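# Screw two screws into the red-taped housing corners

## Task

Take screws from the screw feeder and drive one into the hole at each of the two housing corners marked with red tape. Each must be tight, meaning the motor itself stopped on torque (stopped_at_torque=1), and must not be turned or moved afterwards. The two unmarked holes must stay empty; any screw tip left in one means failure. A screw that was pushed in rather than turned must be fully unscrewed and driven again. After the final screw, raise the screwdriver well clear of the screw heads, release, and move away.

## Robot and tools

Robot: one 7-joint arm whose end carries a powered screwdriver. The screwdriver has a hex key inside a thin vacuum sleeve that can hold a screw. The tool point is the tip of the key when unloaded. The key lies along the tool point's +z axis and can be pushed back up to 12 mm. A flat block juts about 9 cm from the last joint's axis toward the tool's -y side and rotates with the tool, so keep it clear of the housing and feeder.

Frames: results report the tool point in the scene frame. Its origin is on the table top beneath the arm base, +z is up, and +y lies to the left when facing along +x. Position is end_effector_position in metres, orientation is end_effector_quat_wxyz, and velocities are in m/s and rad/s. At long reach the reported position can be a little off.

The row: every motion command is a single list of 9 numbers, each between -1 and 1, in this order: dx, dy, dz, rx, ry, rz, spindle, torque_limit, sleeve_vacuum. There is only one arm, so there is one row per step.
- dx, dy, dz, rx, ry, rz are an offset, not a pose. They are expressed in the tool point's own axes and measured from the tool pose shown in the most recent result that reports it. Before any such result exists in a scene, and for later calls within the same reply, they are measured from where the robot is when the action begins.
- A value of 1.0 means 0.6 m of translation or 180 degrees of rotation. rx, ry, rz together form one rotation vector.
- All rows count from that same base pose, not from one another. A row of all zeros therefore drives the arm back to the base pose; it is not a pause.
- spindle: +1 turns the key clockwise at 500 rpm, which drives a screw in; -1 turns it the other way. Full speed takes 0.5 s to reach. The value persists and the motor keeps running between calls, even while you reply, so end each action with 0.
- torque_limit maps linearly from -1 (0.3 N m) to +1 (1.2 N m) and persists.
- sleeve_vacuum above 0.01 holds a screw; any other value releases it. It also persists.

Tools:
- execute_actions {"actions": [...], "pictures": bool}. The list holds at most one item. An empty list sends nothing and returns the state plus pictures. An action {"rows": [[9 numbers], ...], "steps": n} has up to 15 rows and 8 to 15 steps (default 15) of 1/30 s each; if there are fewer rows than steps, the last row repeats. The result arrives 8 steps before the action ends, and those remaining steps run while you reply. A wait {"steps": n} (up to 300) counts from the previous result, so your reply time is included.
- move {"target": [9 numbers], "speed": m/s}. The target is one row with the same offset meaning as above. The tool point then follows a straight path to it over 0.5 to 10 s. speed ranges from 0.002 to 0.5 (default 0.25), and turning is capped at twice that in rad/s. The path does not slow for obstacles, and the arm may lag, wander or exceed the speed. The tool numbers are applied at the start. Its result adds a "move:" line giving the ending (done, off_target, moving, held, fault), the limits that acted (paced means the pose was clipped; held means a check blocked steps) and the distance to the target. Pictures are always included.
- wait {"seconds": 0 to 10}: lets time pass without sending anything new.
- zoom_image {"camera", "region": [x0,y0,x1,y1]}: returns a close-up of the last image, up to 504x504 px. Cameras are cam_head_left, cam_head_right, cam_high, cam_low (all 896x504) and cam_wrist (504x504 fisheye).
- finished_scene {"scene": current number}: ends the scene and grades it. It cannot be undone.

Motion limits: on each step the commanded pose is clipped to at most 70 mm and 16 degrees from the measured pose, and position is favoured over orientation. A large offset can therefore take several actions; check the reported pose and command the rest. "Hand target" shows what the controller is currently aiming at. "pose unreachable" and HELD mean the clearance check altered or blocked what you sent.

Screwing procedure:
1. Place the tool point on the screw axis, 2 mm below the top of the head.
2. Turn slowly with spindle between -0.2 and 0.2. A negative value seats the key without advancing the screw; a positive value also drives it in.
3. While driving, lower the arm 0.7 mm per turn.
4. screw_detected=1 (sleeve_vacuum_kpa above 30) shows that a head is sealing the sleeve.
5. turns counts the key's total turns, positive clockwise.

The motor halts by itself at 95 % of torque_limit, which sets stopped_at_torque=1. After that, positive spindle has no effect until spindle has been 0 or negative for 0.5 s. Loosening never stops by itself; if turns does not decrease, increase torque_limit.

Avoid the following:
- Torque or force faults: a joint reaching its load limit, or 200 N of external force, freezes the arm for 10 s. Load limits in N m are waist and shoulder 114, upper arm roll and elbow 59.5, forearm roll, wrist pitch and wrist roll 36.2.
- Motor overheating while holding loads: the MOTOR HOT warning appears at 65 °C, and the brakes engage at 80 °C.
- Fast contact, and targets placed deep past a surface.
- Dropping screws or knocking anything off the table.

Occasional nudges may move loose items.

Each tool is called after "Emit:" as name(argument=value, ...) on one line, values as JSON.

## Session

Emit:
execute_actions(actions=[])

Scene clock: 0.00 s of 6600.00 s.
end_effector_position=(+0.4056, +0.0437, +0.5235) sleeve_vacuum_kpa=0 screw_detected=0 stopped_at_torque=0 turns=0.00 end_effector_quat_wxyz=(-0.069, +0.674, +0.729, -0.093) end_effector_velocity=(-0.000, -0.000, -0.000) end_effector_angular_velocity=(-0.000, +0.000, -0.000)
Joint positions: [ 0.433  0.569 -0.155  1.712 -0.092 -0.418 -1.311]
Joint velocities: [-0. -0. -0. -0. -0. -0.  0.]
Joint torques (N m, as the joint torque sensors report them, + toward a larger angle): no reading
Hand target: +0.406, +0.044, +0.524; -0.069, +0.674, +0.729, -0.093

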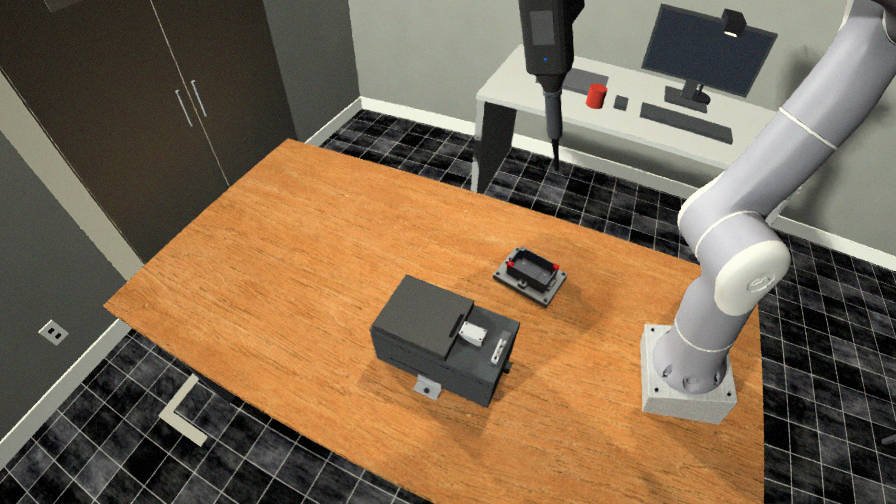

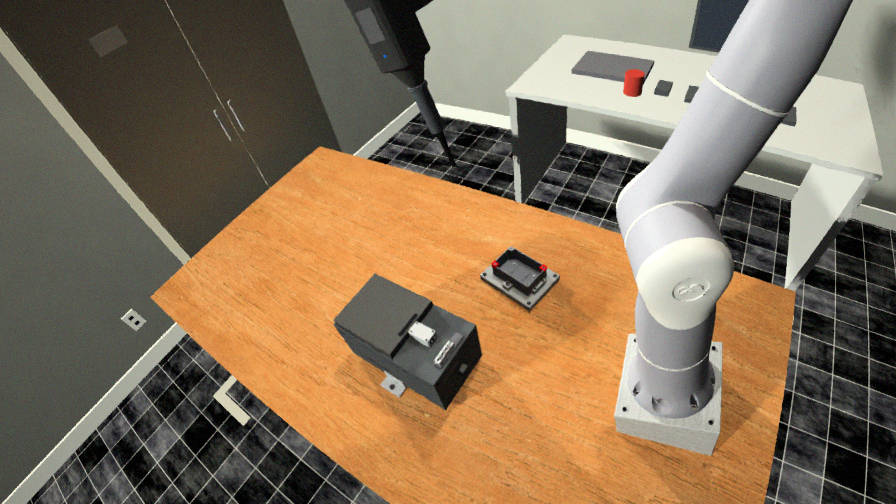

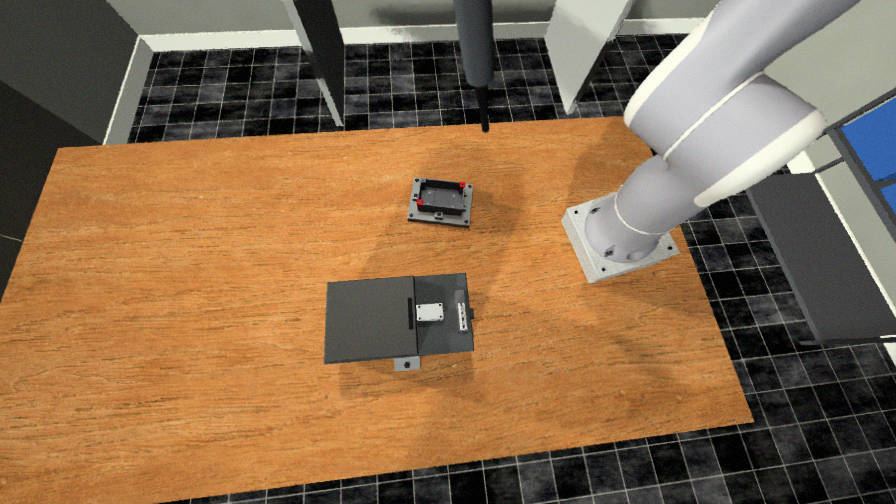

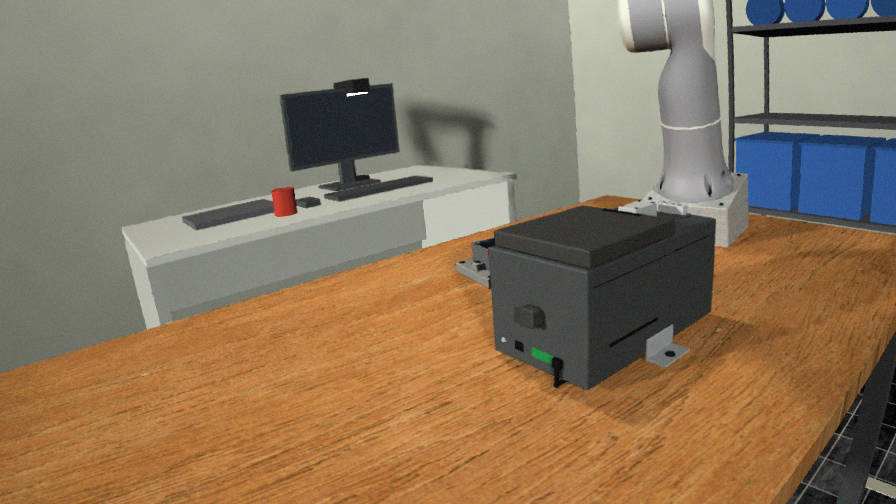

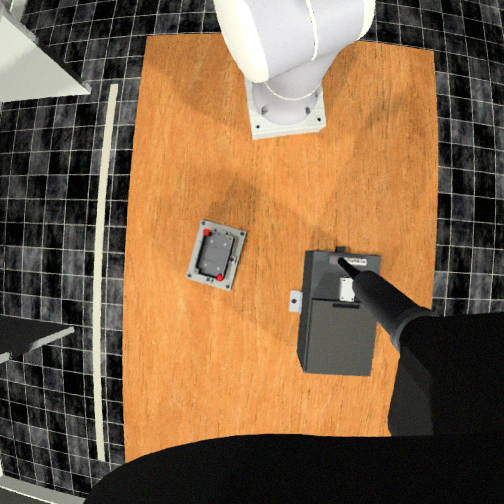

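Emit:
zoom_image(camera="cam_high", region=[380, 160, 520, 360])

Emit:
zoom_image(camera="cam_head_left", region=[430, 230, 590, 390])

Region (380, 160, 520, 360) of cam_high's 896x504 image, scaled by 2.520, with more detail than that image has; it fills the left 353 columns of this view, and the rest is white.

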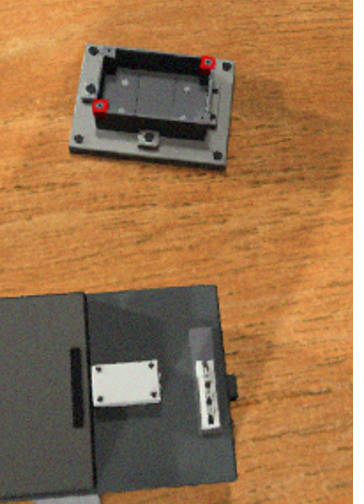

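Region (430, 230, 590, 390) of cam_head_left's 896x504 image, scaled by 3.150, with more detail than that image has.

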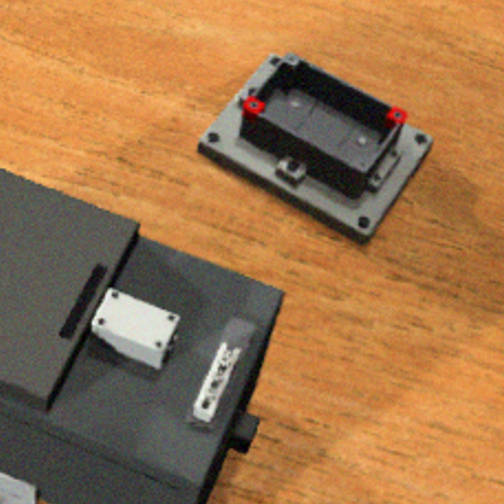

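Emit:
move(target=[0,0,0,-0.0732,0.0108,0.0248,0,0,0])

Emit:
move(target=[0.227,0.0233,0.456,0,0,0,0,0,0])

Scene clock: 1.83 s of 6600.00 s.
end_effector_position=(+0.4055, +0.0438, +0.5237) sleeve_vacuum_kpa=0 screw_detected=0 stopped_at_torque=0 turns=0.00 end_effector_quat_wxyz=(-0.000, +0.707, +0.707, -0.000) end_effector_velocity=(+0.000, -0.000, -0.000) end_effector_angular_velocity=(-0.000, +0.001, -0.001)
Joint positions: [ 0.358  0.807 -0.073  1.911 -0.099 -0.233 -1.231]
Joint velocities: [ 0.    -0.001 -0.     0.    -0.     0.     0.001]
Joint torques (N m, as the joint torque sensors report them, + toward a larger angle): [ -4.42   7.54   2.94 -32.49  -5.     5.19  -0.01]
Hand target: +0.406, +0.044, +0.524; +0.000, +0.707, +0.707, -0.000
Off the commanded pose: 0.000 m, 0 deg.
Kept back: nothing.
move: done
camera_calibration (this result's frames):
cam_wrist: T_world_to_cam=[[0.0419024, 0.999122, -0.000232603, 0.0168043], [0.966426, -0.0404721, 0.253738, -0.519681], [0.253506, -0.010857, -0.967273, 0.661074], [0, 0, 0, 1]] pos_world=[0.333943, -0.0306449, 0.771306]

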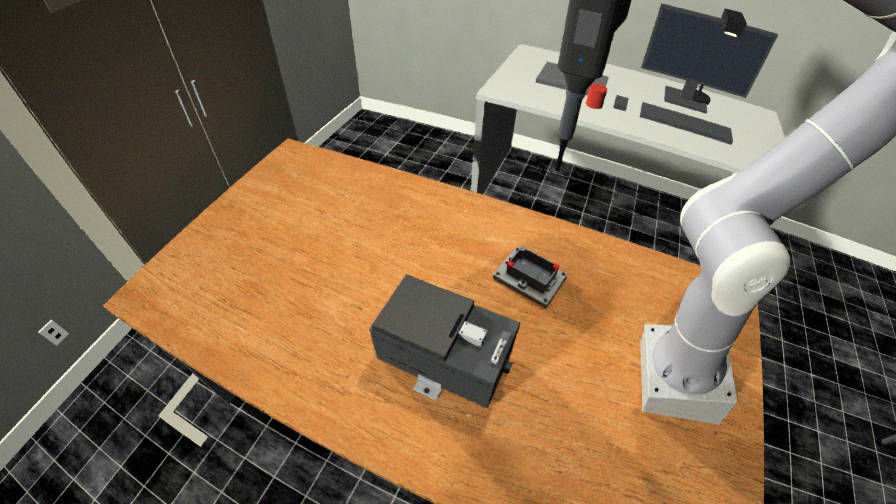

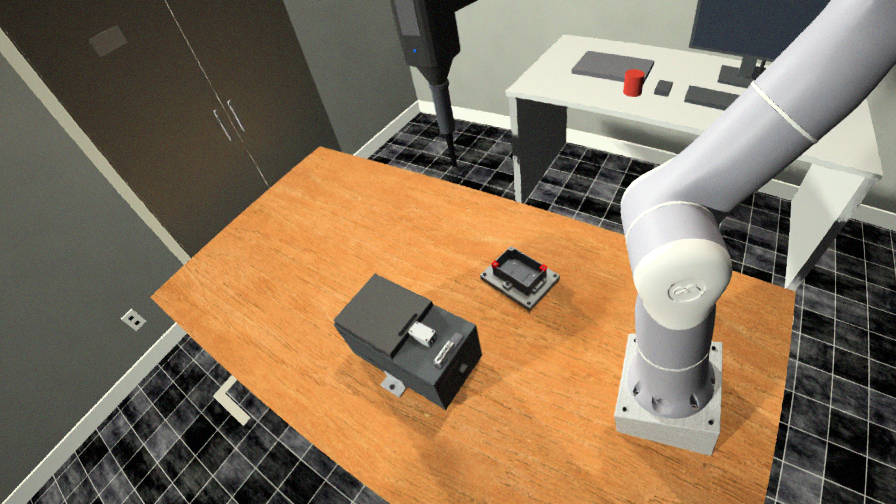

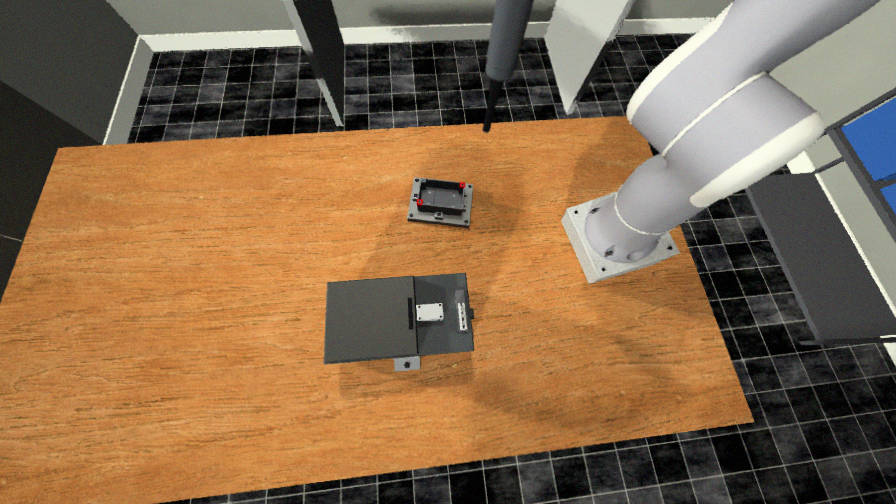

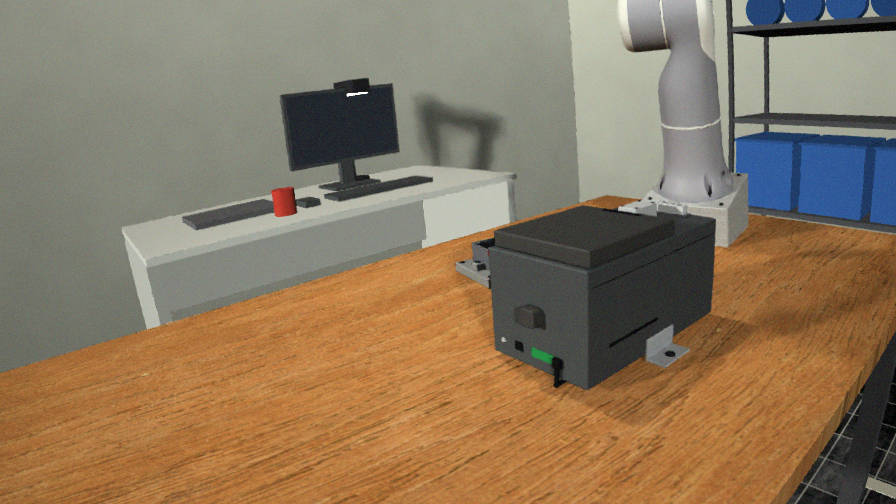

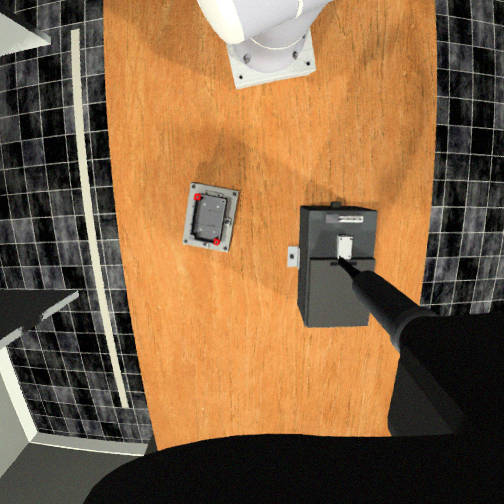

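Scene clock: 3.50 s of 6600.00 s.
end_effector_position=(+0.4189, +0.1798, +0.2499) sleeve_vacuum_kpa=0 screw_detected=0 stopped_at_torque=0 turns=0.00 end_effector_quat_wxyz=(-0.001, +0.707, +0.707, -0.000) end_effector_velocity=(+0.000, +0.000, +0.000) end_effector_angular_velocity=(+0.000, -0.001, +0.001)
Joint positions: [ 0.419  0.543  0.118  2.496 -0.039  0.599 -0.951]
Joint velocities: [-0.     0.     0.    -0.    -0.     0.001 -0.001]
Joint torques (N m, as the joint torque sensors report them, + toward a larger angle): [ -2.09  16.87   0.78 -31.36  -4.76   5.46   0.4 ]
Hand target: +0.419, +0.180, +0.250; -0.000, +0.707, +0.707, -0.000
Off the commanded pose: 0.001 m, 0 deg.
Kept back: nothing.
move: done
camera_calibration (this result's frames):
cam_wrist: T_world_to_cam=[[0.0423143, 0.999104, 0.000496215, -0.120071], [0.966662, -0.0410658, 0.252742, -0.457425], [0.252536, -0.0102149, -0.967534, 0.394652], [0, 0, 0, 1]] pos_world=[0.347592, 0.105211, 0.497509]

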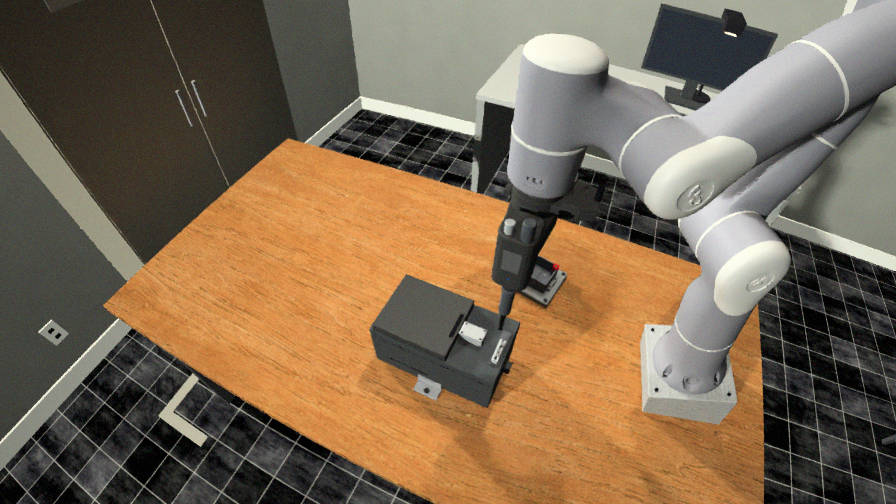

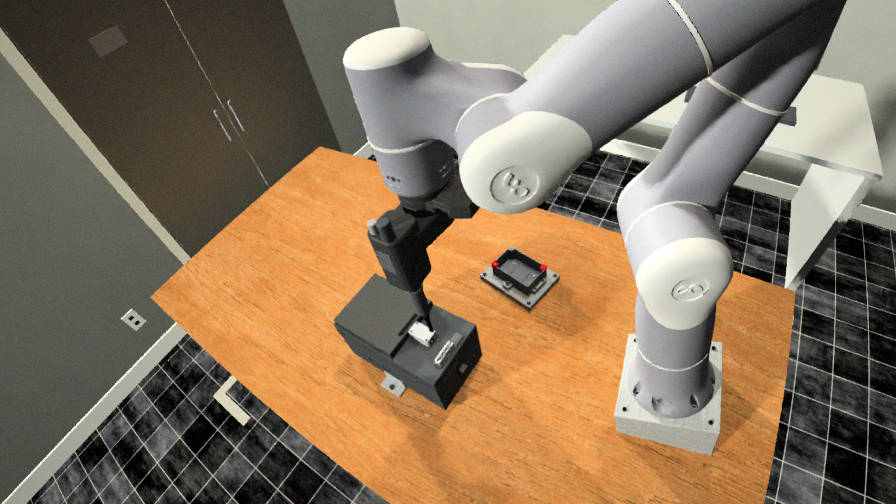

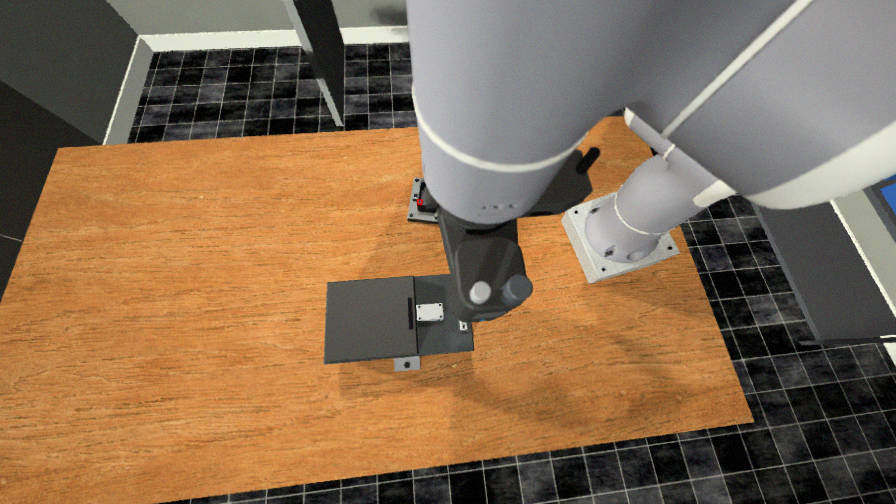

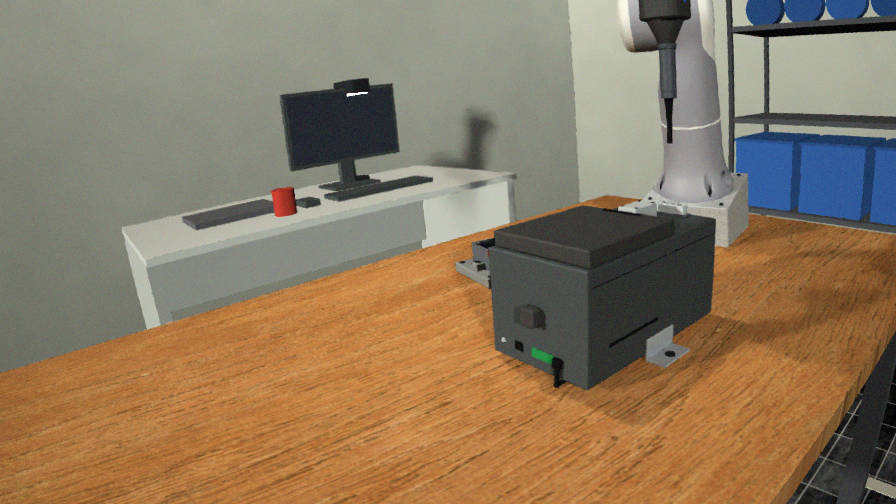

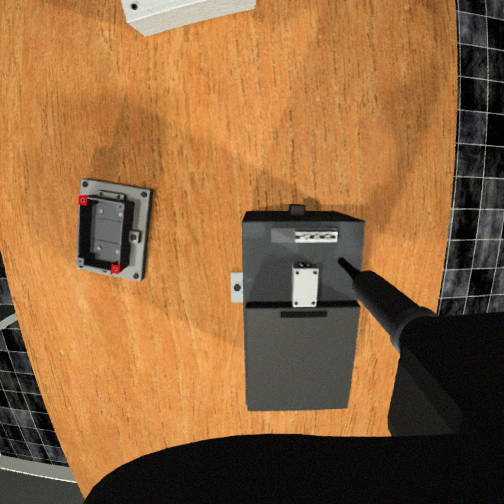

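Emit:
move(target=[0,0,0.1,0,0,0,0,0,0], speed=0.1)

Emit:
zoom_image(camera="cam_wrist", region=[260, 190, 400, 330])

Emit:
zoom_image(camera="cam_low", region=[610, 150, 730, 240])

Emit:
zoom_image(camera="cam_head_left", region=[450, 300, 550, 390])

Scene clock: 9.17 s of 6600.00 s.
end_effector_position=(+0.4186, +0.1798, +0.1898) sleeve_vacuum_kpa=0 screw_detected=0 stopped_at_torque=0 turns=0.00 end_effector_quat_wxyz=(-0.001, +0.707, +0.707, -0.000) end_effector_velocity=(+0.000, -0.000, +0.000) end_effector_angular_velocity=(+0.000, -0.000, -0.001)
Joint positions: [ 0.41   0.401  0.112  2.593 -0.07   0.838 -0.932]
Joint velocities: [-0.001  0.    -0.     0.    -0.     0.    -0.   ]
Joint torques (N m, as the joint torque sensors report them, + toward a larger angle): [ -2.19  19.11   0.93 -26.82  -3.76   5.45   0.18]
Hand target: +0.419, +0.180, +0.190; -0.001, +0.707, +0.707, -0.000
Off the commanded pose: 0.000 m, 0 deg.
Kept back: nothing.
After step 90, 1.73 s passed at rest.
move: done
camera_calibration (this result's frames):
cam_wrist: T_world_to_cam=[[0.0424525, 0.999098, 0.000805042, -0.120183], [0.966777, -0.0412824, 0.252267, -0.44188], [0.252072, -0.00993106, -0.967657, 0.33681], [0, 0, 0, 1]] pos_world=[0.347401, 0.105177, 0.437485]

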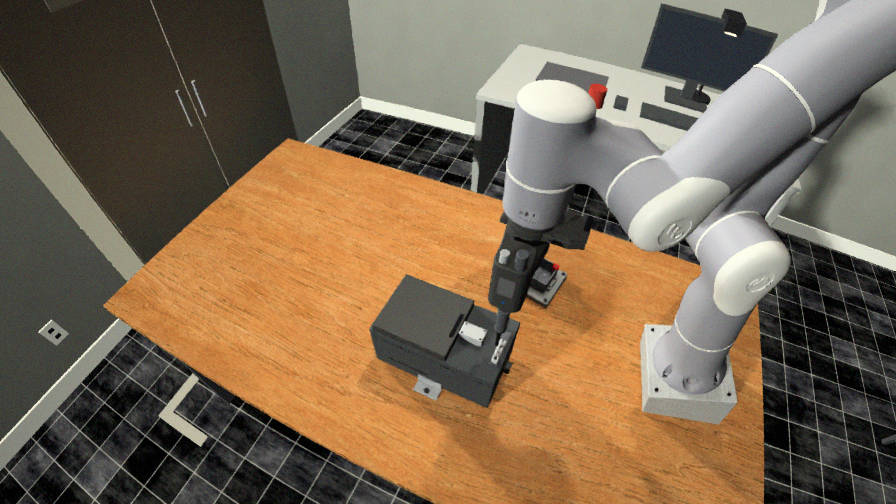

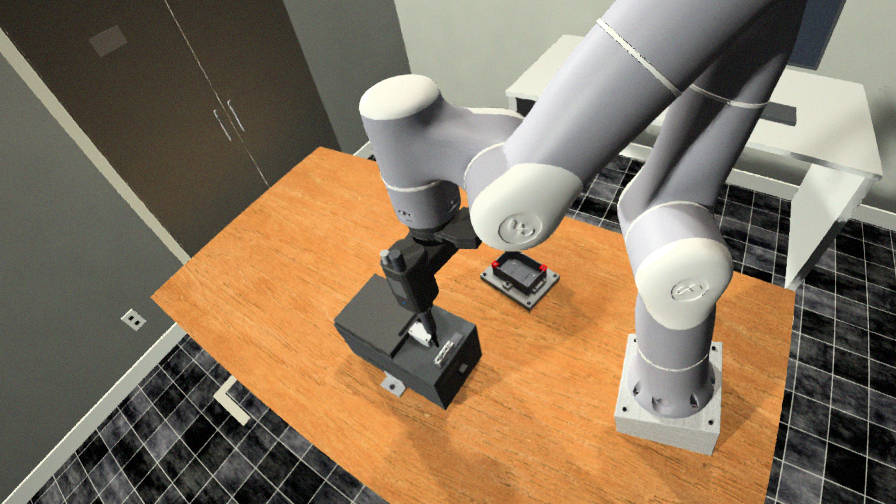

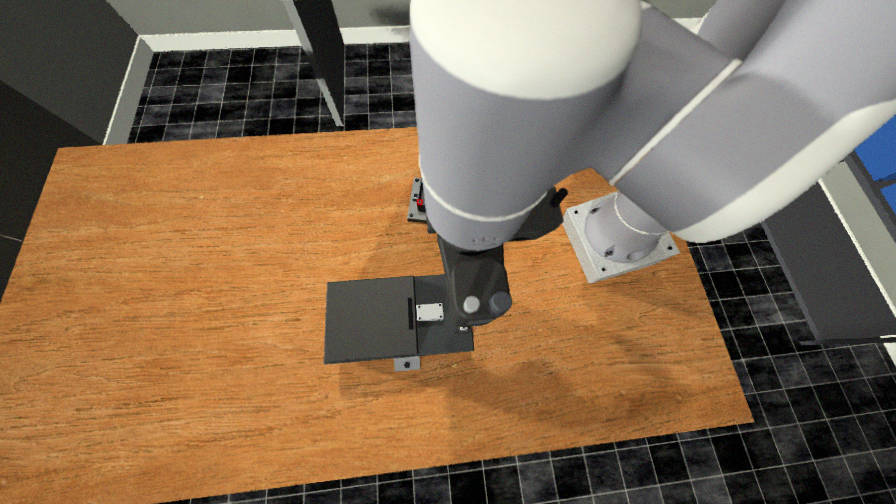

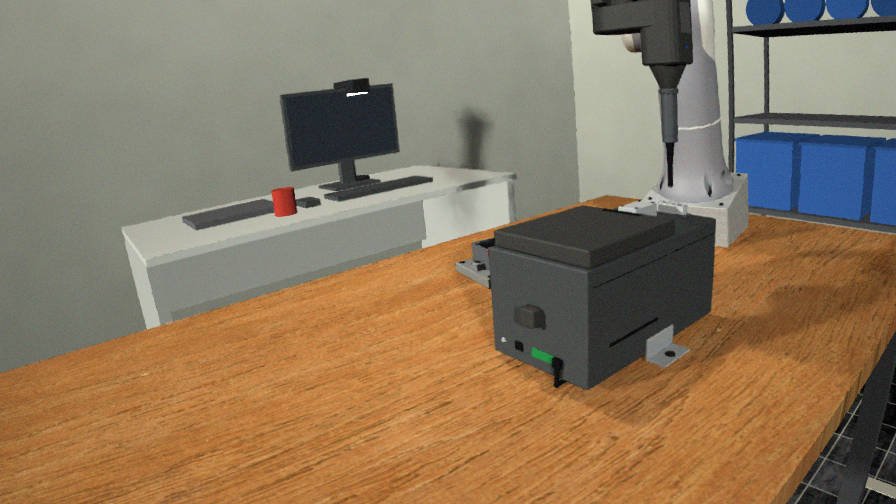

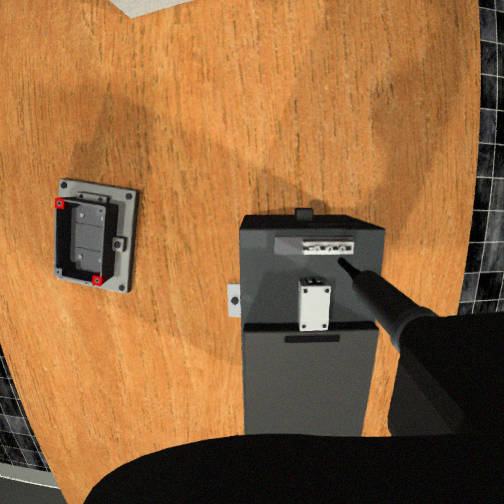

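Region (260, 190, 400, 330) of cam_wrist's 504x504 image, scaled by 3.600, with more detail than that image has.

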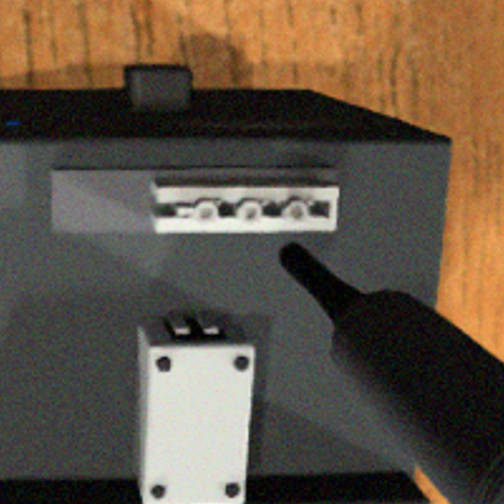

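Region (610, 150, 730, 240) of cam_low's 896x504 image, scaled by 4.200, with more detail than that image has; it fills the top 378 rows of this view, and the rest is white.

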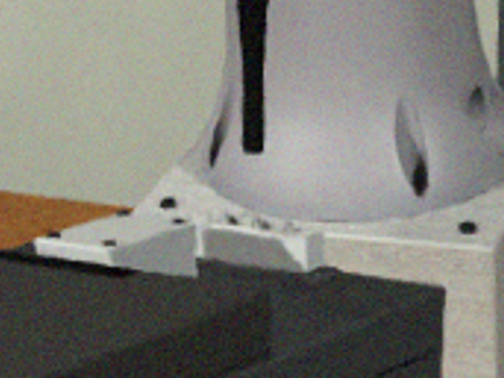

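Region (450, 300, 550, 390) of cam_head_left's 896x504 image, scaled by 5.040, with more detail than that image has; it fills the top 454 rows of this view, and the rest is white.

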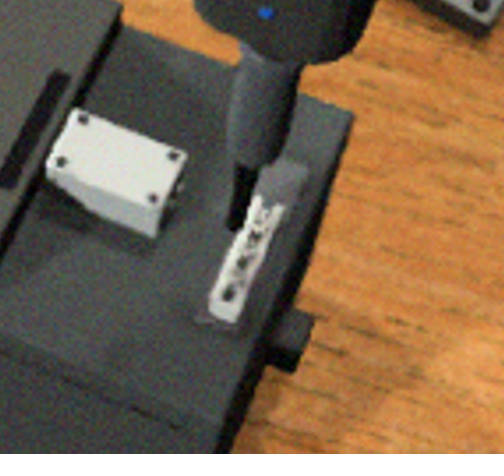

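Emit:
move(target=[0,0,0,0,0,-0.5,0,0,0], speed=0.4)

Emit:
zoom_image(camera="cam_wrist", region=[260, 190, 400, 330])

Scene clock: 11.80 s of 6600.00 s.
end_effector_position=(+0.4185, +0.1800, +0.1898) sleeve_vacuum_kpa=0 screw_detected=0 stopped_at_torque=0 turns=0.00 end_effector_quat_wxyz=(-0.001, +0.000, +1.000, +0.001) end_effector_velocity=(-0.000, -0.000, +0.000) end_effector_angular_velocity=(-0.000, +0.000, -0.001)
Joint positions: [ 0.678  0.19  -0.105  2.395 -0.182  0.839 -2.373]
Joint velocities: [-0.  0.  0. -0.  0. -0.  0.]
Joint torques (N m, as the joint torque sensors report them, + toward a larger angle): [  0.3   26.63   2.13 -25.85  -2.31   3.78  -0.14]
Hand target: +0.419, +0.180, +0.190; -0.001, +0.000, +1.000, +0.001
Off the commanded pose: 0.000 m, 0 deg.
Kept back: nothing.
move: done
camera_calibration (this result's frames):
cam_wrist: T_world_to_cam=[[-0.999107, 0.0422099, 0.00202023, 0.487567], [0.0413243, 0.965915, 0.255541, -0.236375], [0.00883499, 0.255396, -0.966796, 0.390693], [0, 0, 0, 1]] pos_world=[0.493448, 0.107956, 0.437139]

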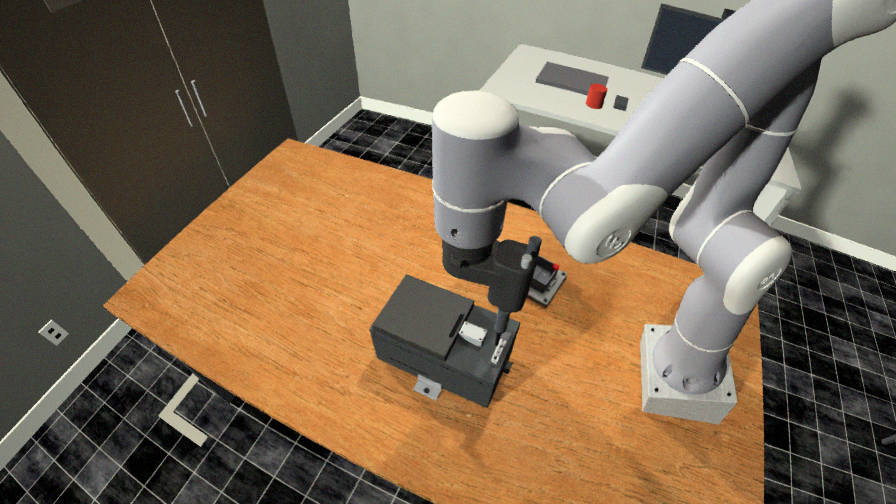

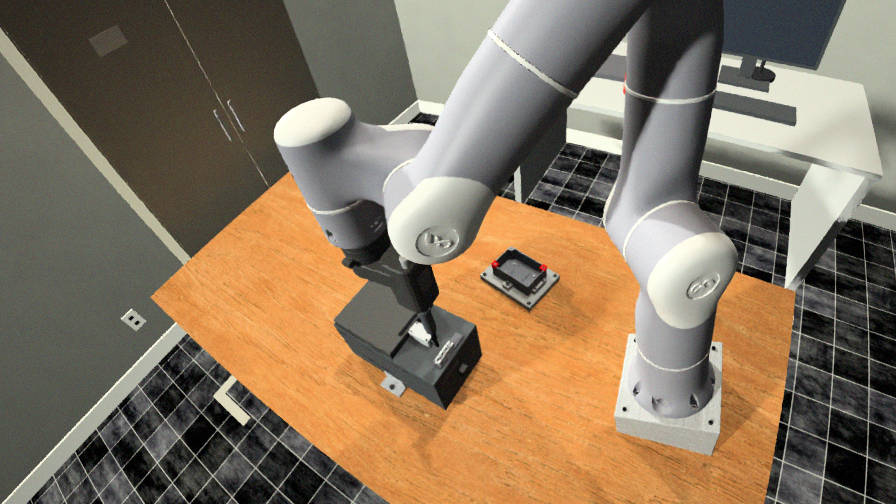

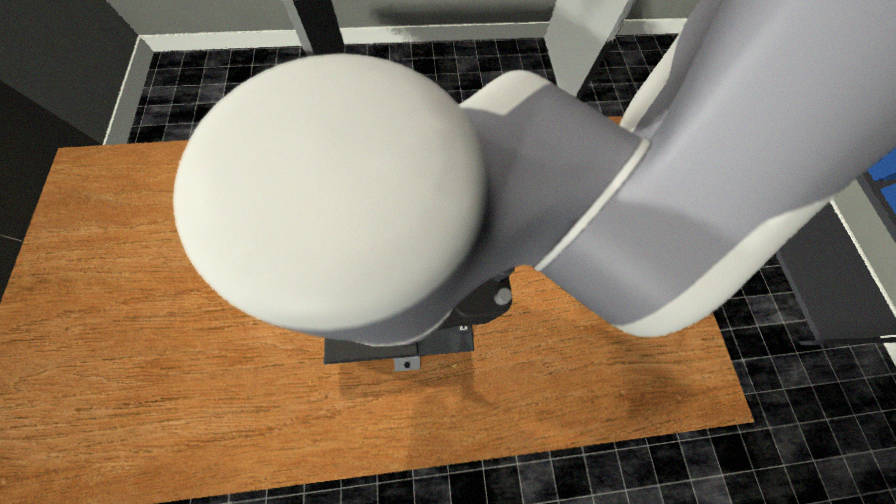

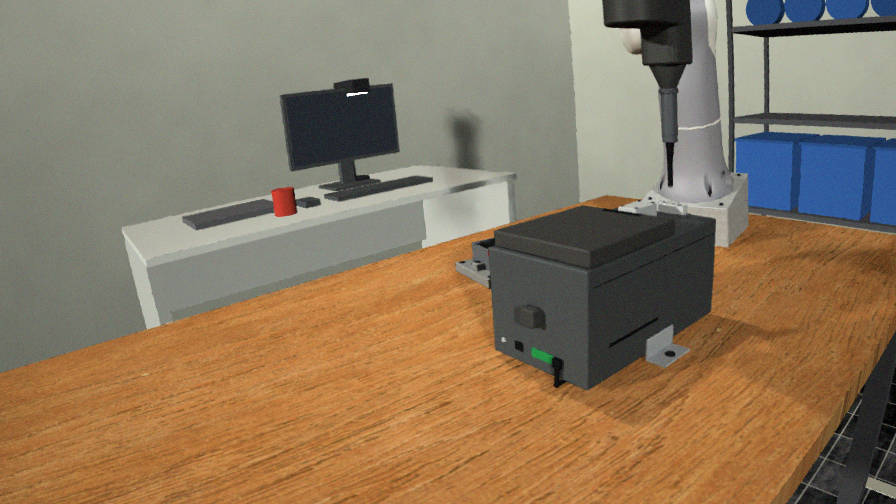

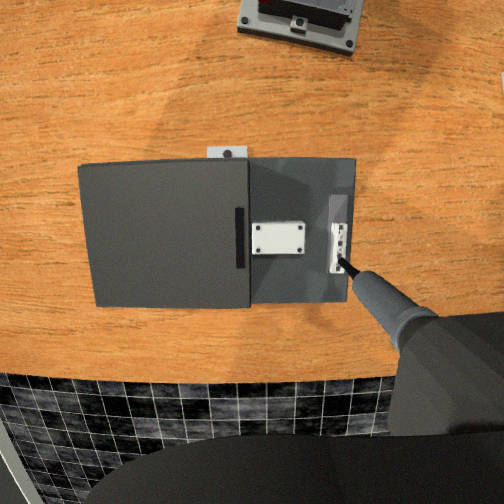

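Region (260, 190, 400, 330) of cam_wrist's 504x504 image, scaled by 3.600, with more detail than that image has.

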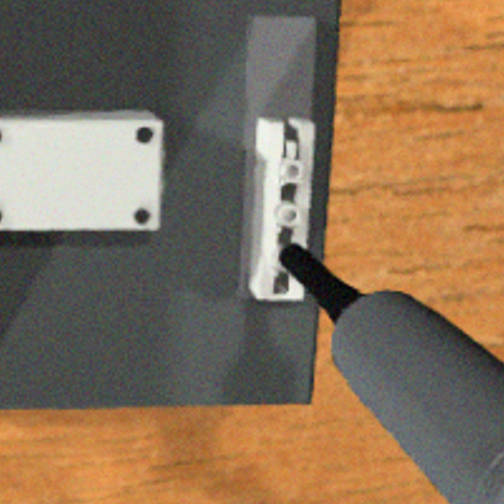

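Emit:
move(target=[0.0092,-0.008,0.0233,0,0,0,0,0,0], speed=0.05)

Emit:
zoom_image(camera="cam_wrist", region=[300, 220, 380, 300])

Emit:
zoom_image(camera="cam_low", region=[630, 170, 710, 230])

Emit:
zoom_image(camera="cam_head_left", region=[470, 315, 530, 375])

Emit:
zoom_image(camera="cam_head_right", region=[410, 315, 470, 375])

Scene clock: 13.10 s of 6600.00 s.
end_effector_position=(+0.4129, +0.1753, +0.1759) sleeve_vacuum_kpa=0 screw_detected=0 stopped_at_torque=0 turns=0.00 end_effector_quat_wxyz=(-0.001, +0.000, +1.000, +0.001) end_effector_velocity=(+0.000, -0.000, +0.000) end_effector_angular_velocity=(+0.000, -0.000, -0.001)
Joint positions: [ 0.67   0.173 -0.107  2.428 -0.187  0.889 -2.372]
Joint velocities: [-0.001  0.    -0.    -0.    -0.     0.    -0.   ]
Joint torques (N m, as the joint torque sensors report them, + toward a larger angle): [ -1.26  26.91   2.96 -23.63  -3.96   4.15   0.23]
Hand target: +0.413, +0.175, +0.176; -0.001, +0.000, +1.000, +0.001
Off the commanded pose: 0.000 m, 0 deg.
Kept back: nothing.
move: done
camera_calibration (this result's frames):
cam_wrist: T_world_to_cam=[[-0.999102, 0.0423111, 0.00220794, 0.482137], [0.041468, 0.965847, 0.255772, -0.228138], [0.00868943, 0.255634, -0.966735, 0.378488], [0, 0, 0, 1]] pos_world=[0.487876, 0.103192, 0.423184]

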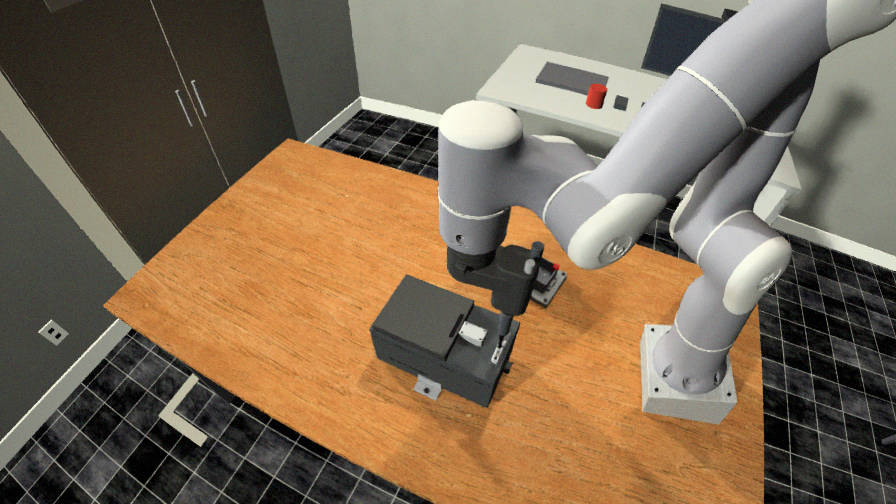

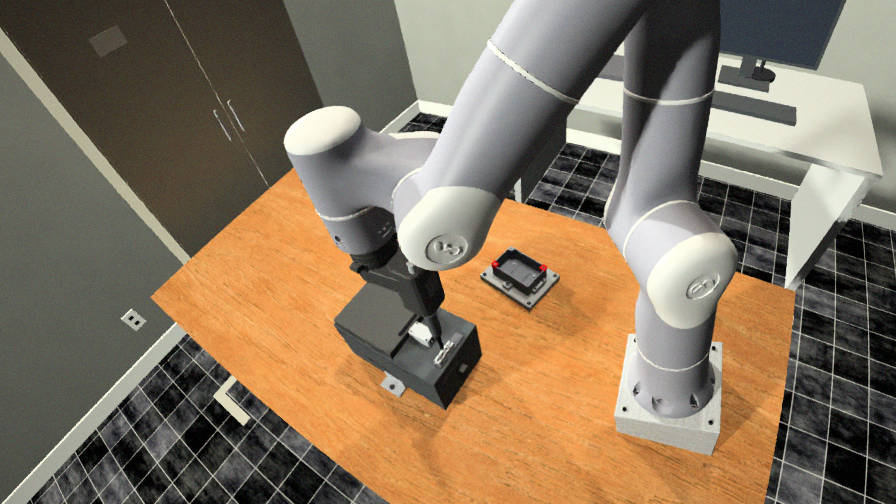

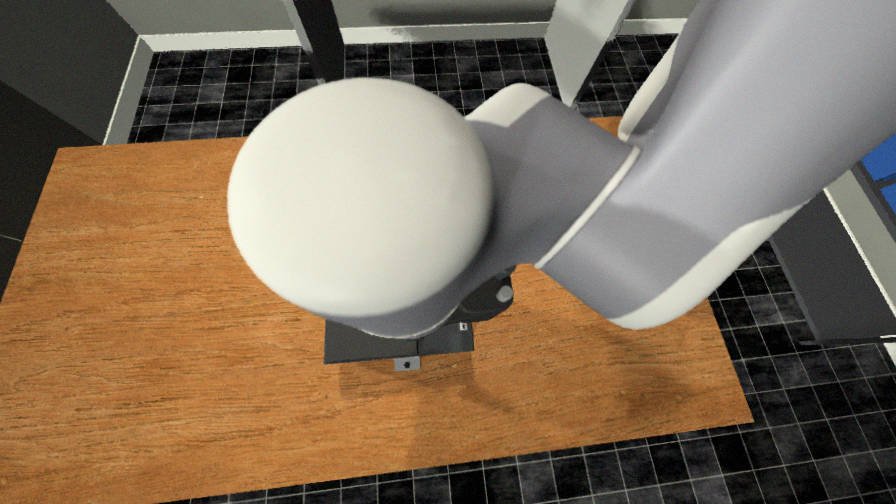

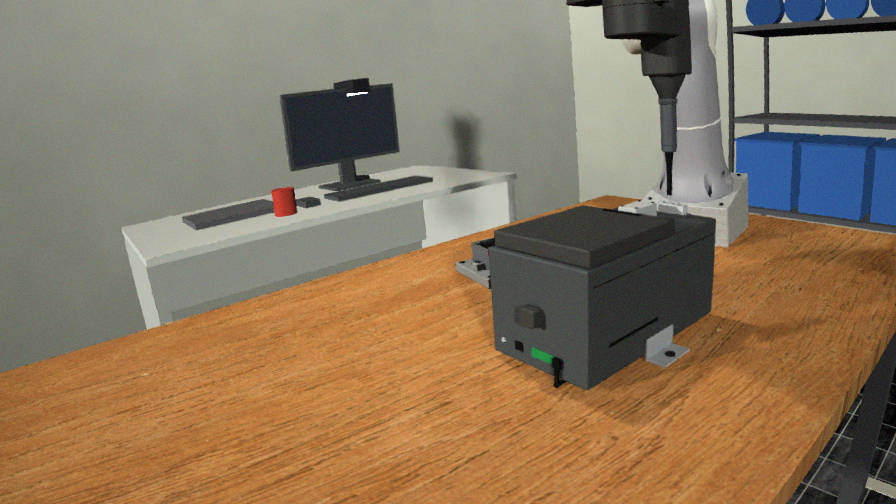

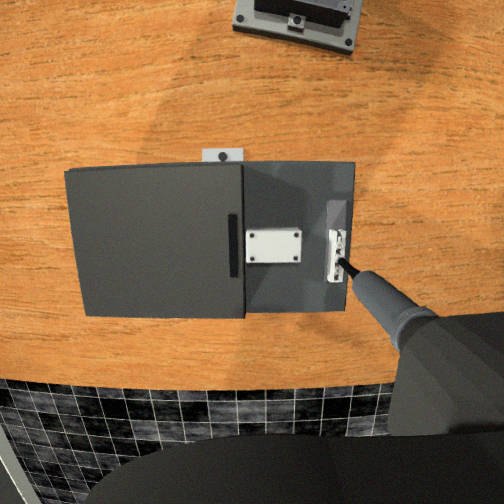

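Region (300, 220, 380, 300) of cam_wrist's 504x504 image, scaled by 6.300, with more detail than that image has.

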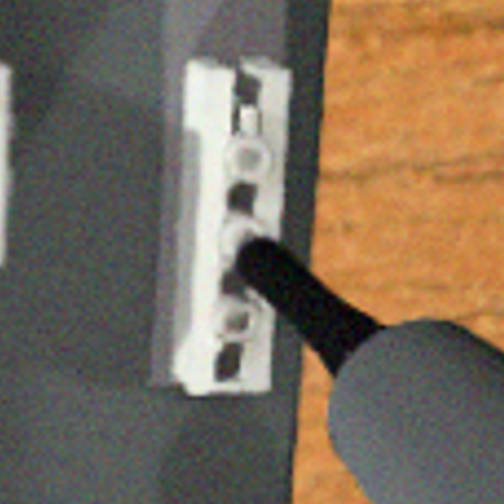

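Region (630, 170, 710, 230) of cam_low's 896x504 image, scaled by 6.300, with more detail than that image has; it fills the top 378 rows of this view, and the rest is white.

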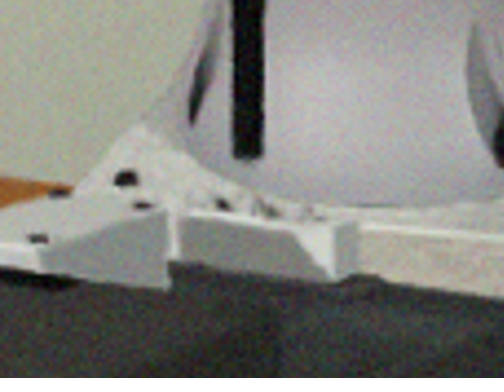

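Region (470, 315, 530, 375) of cam_head_left's 896x504 image, scaled by 8.400, with more detail than that image has.

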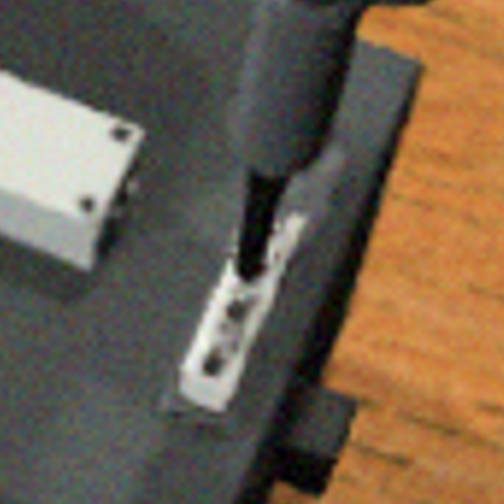

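Region (410, 315, 470, 375) of cam_head_right's 896x504 image, scaled by 8.400, with more detail than that image has.

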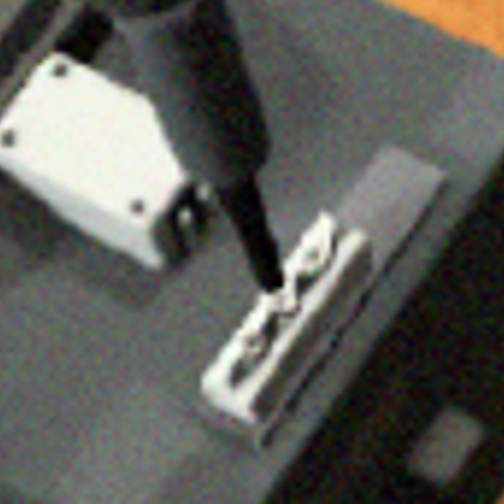

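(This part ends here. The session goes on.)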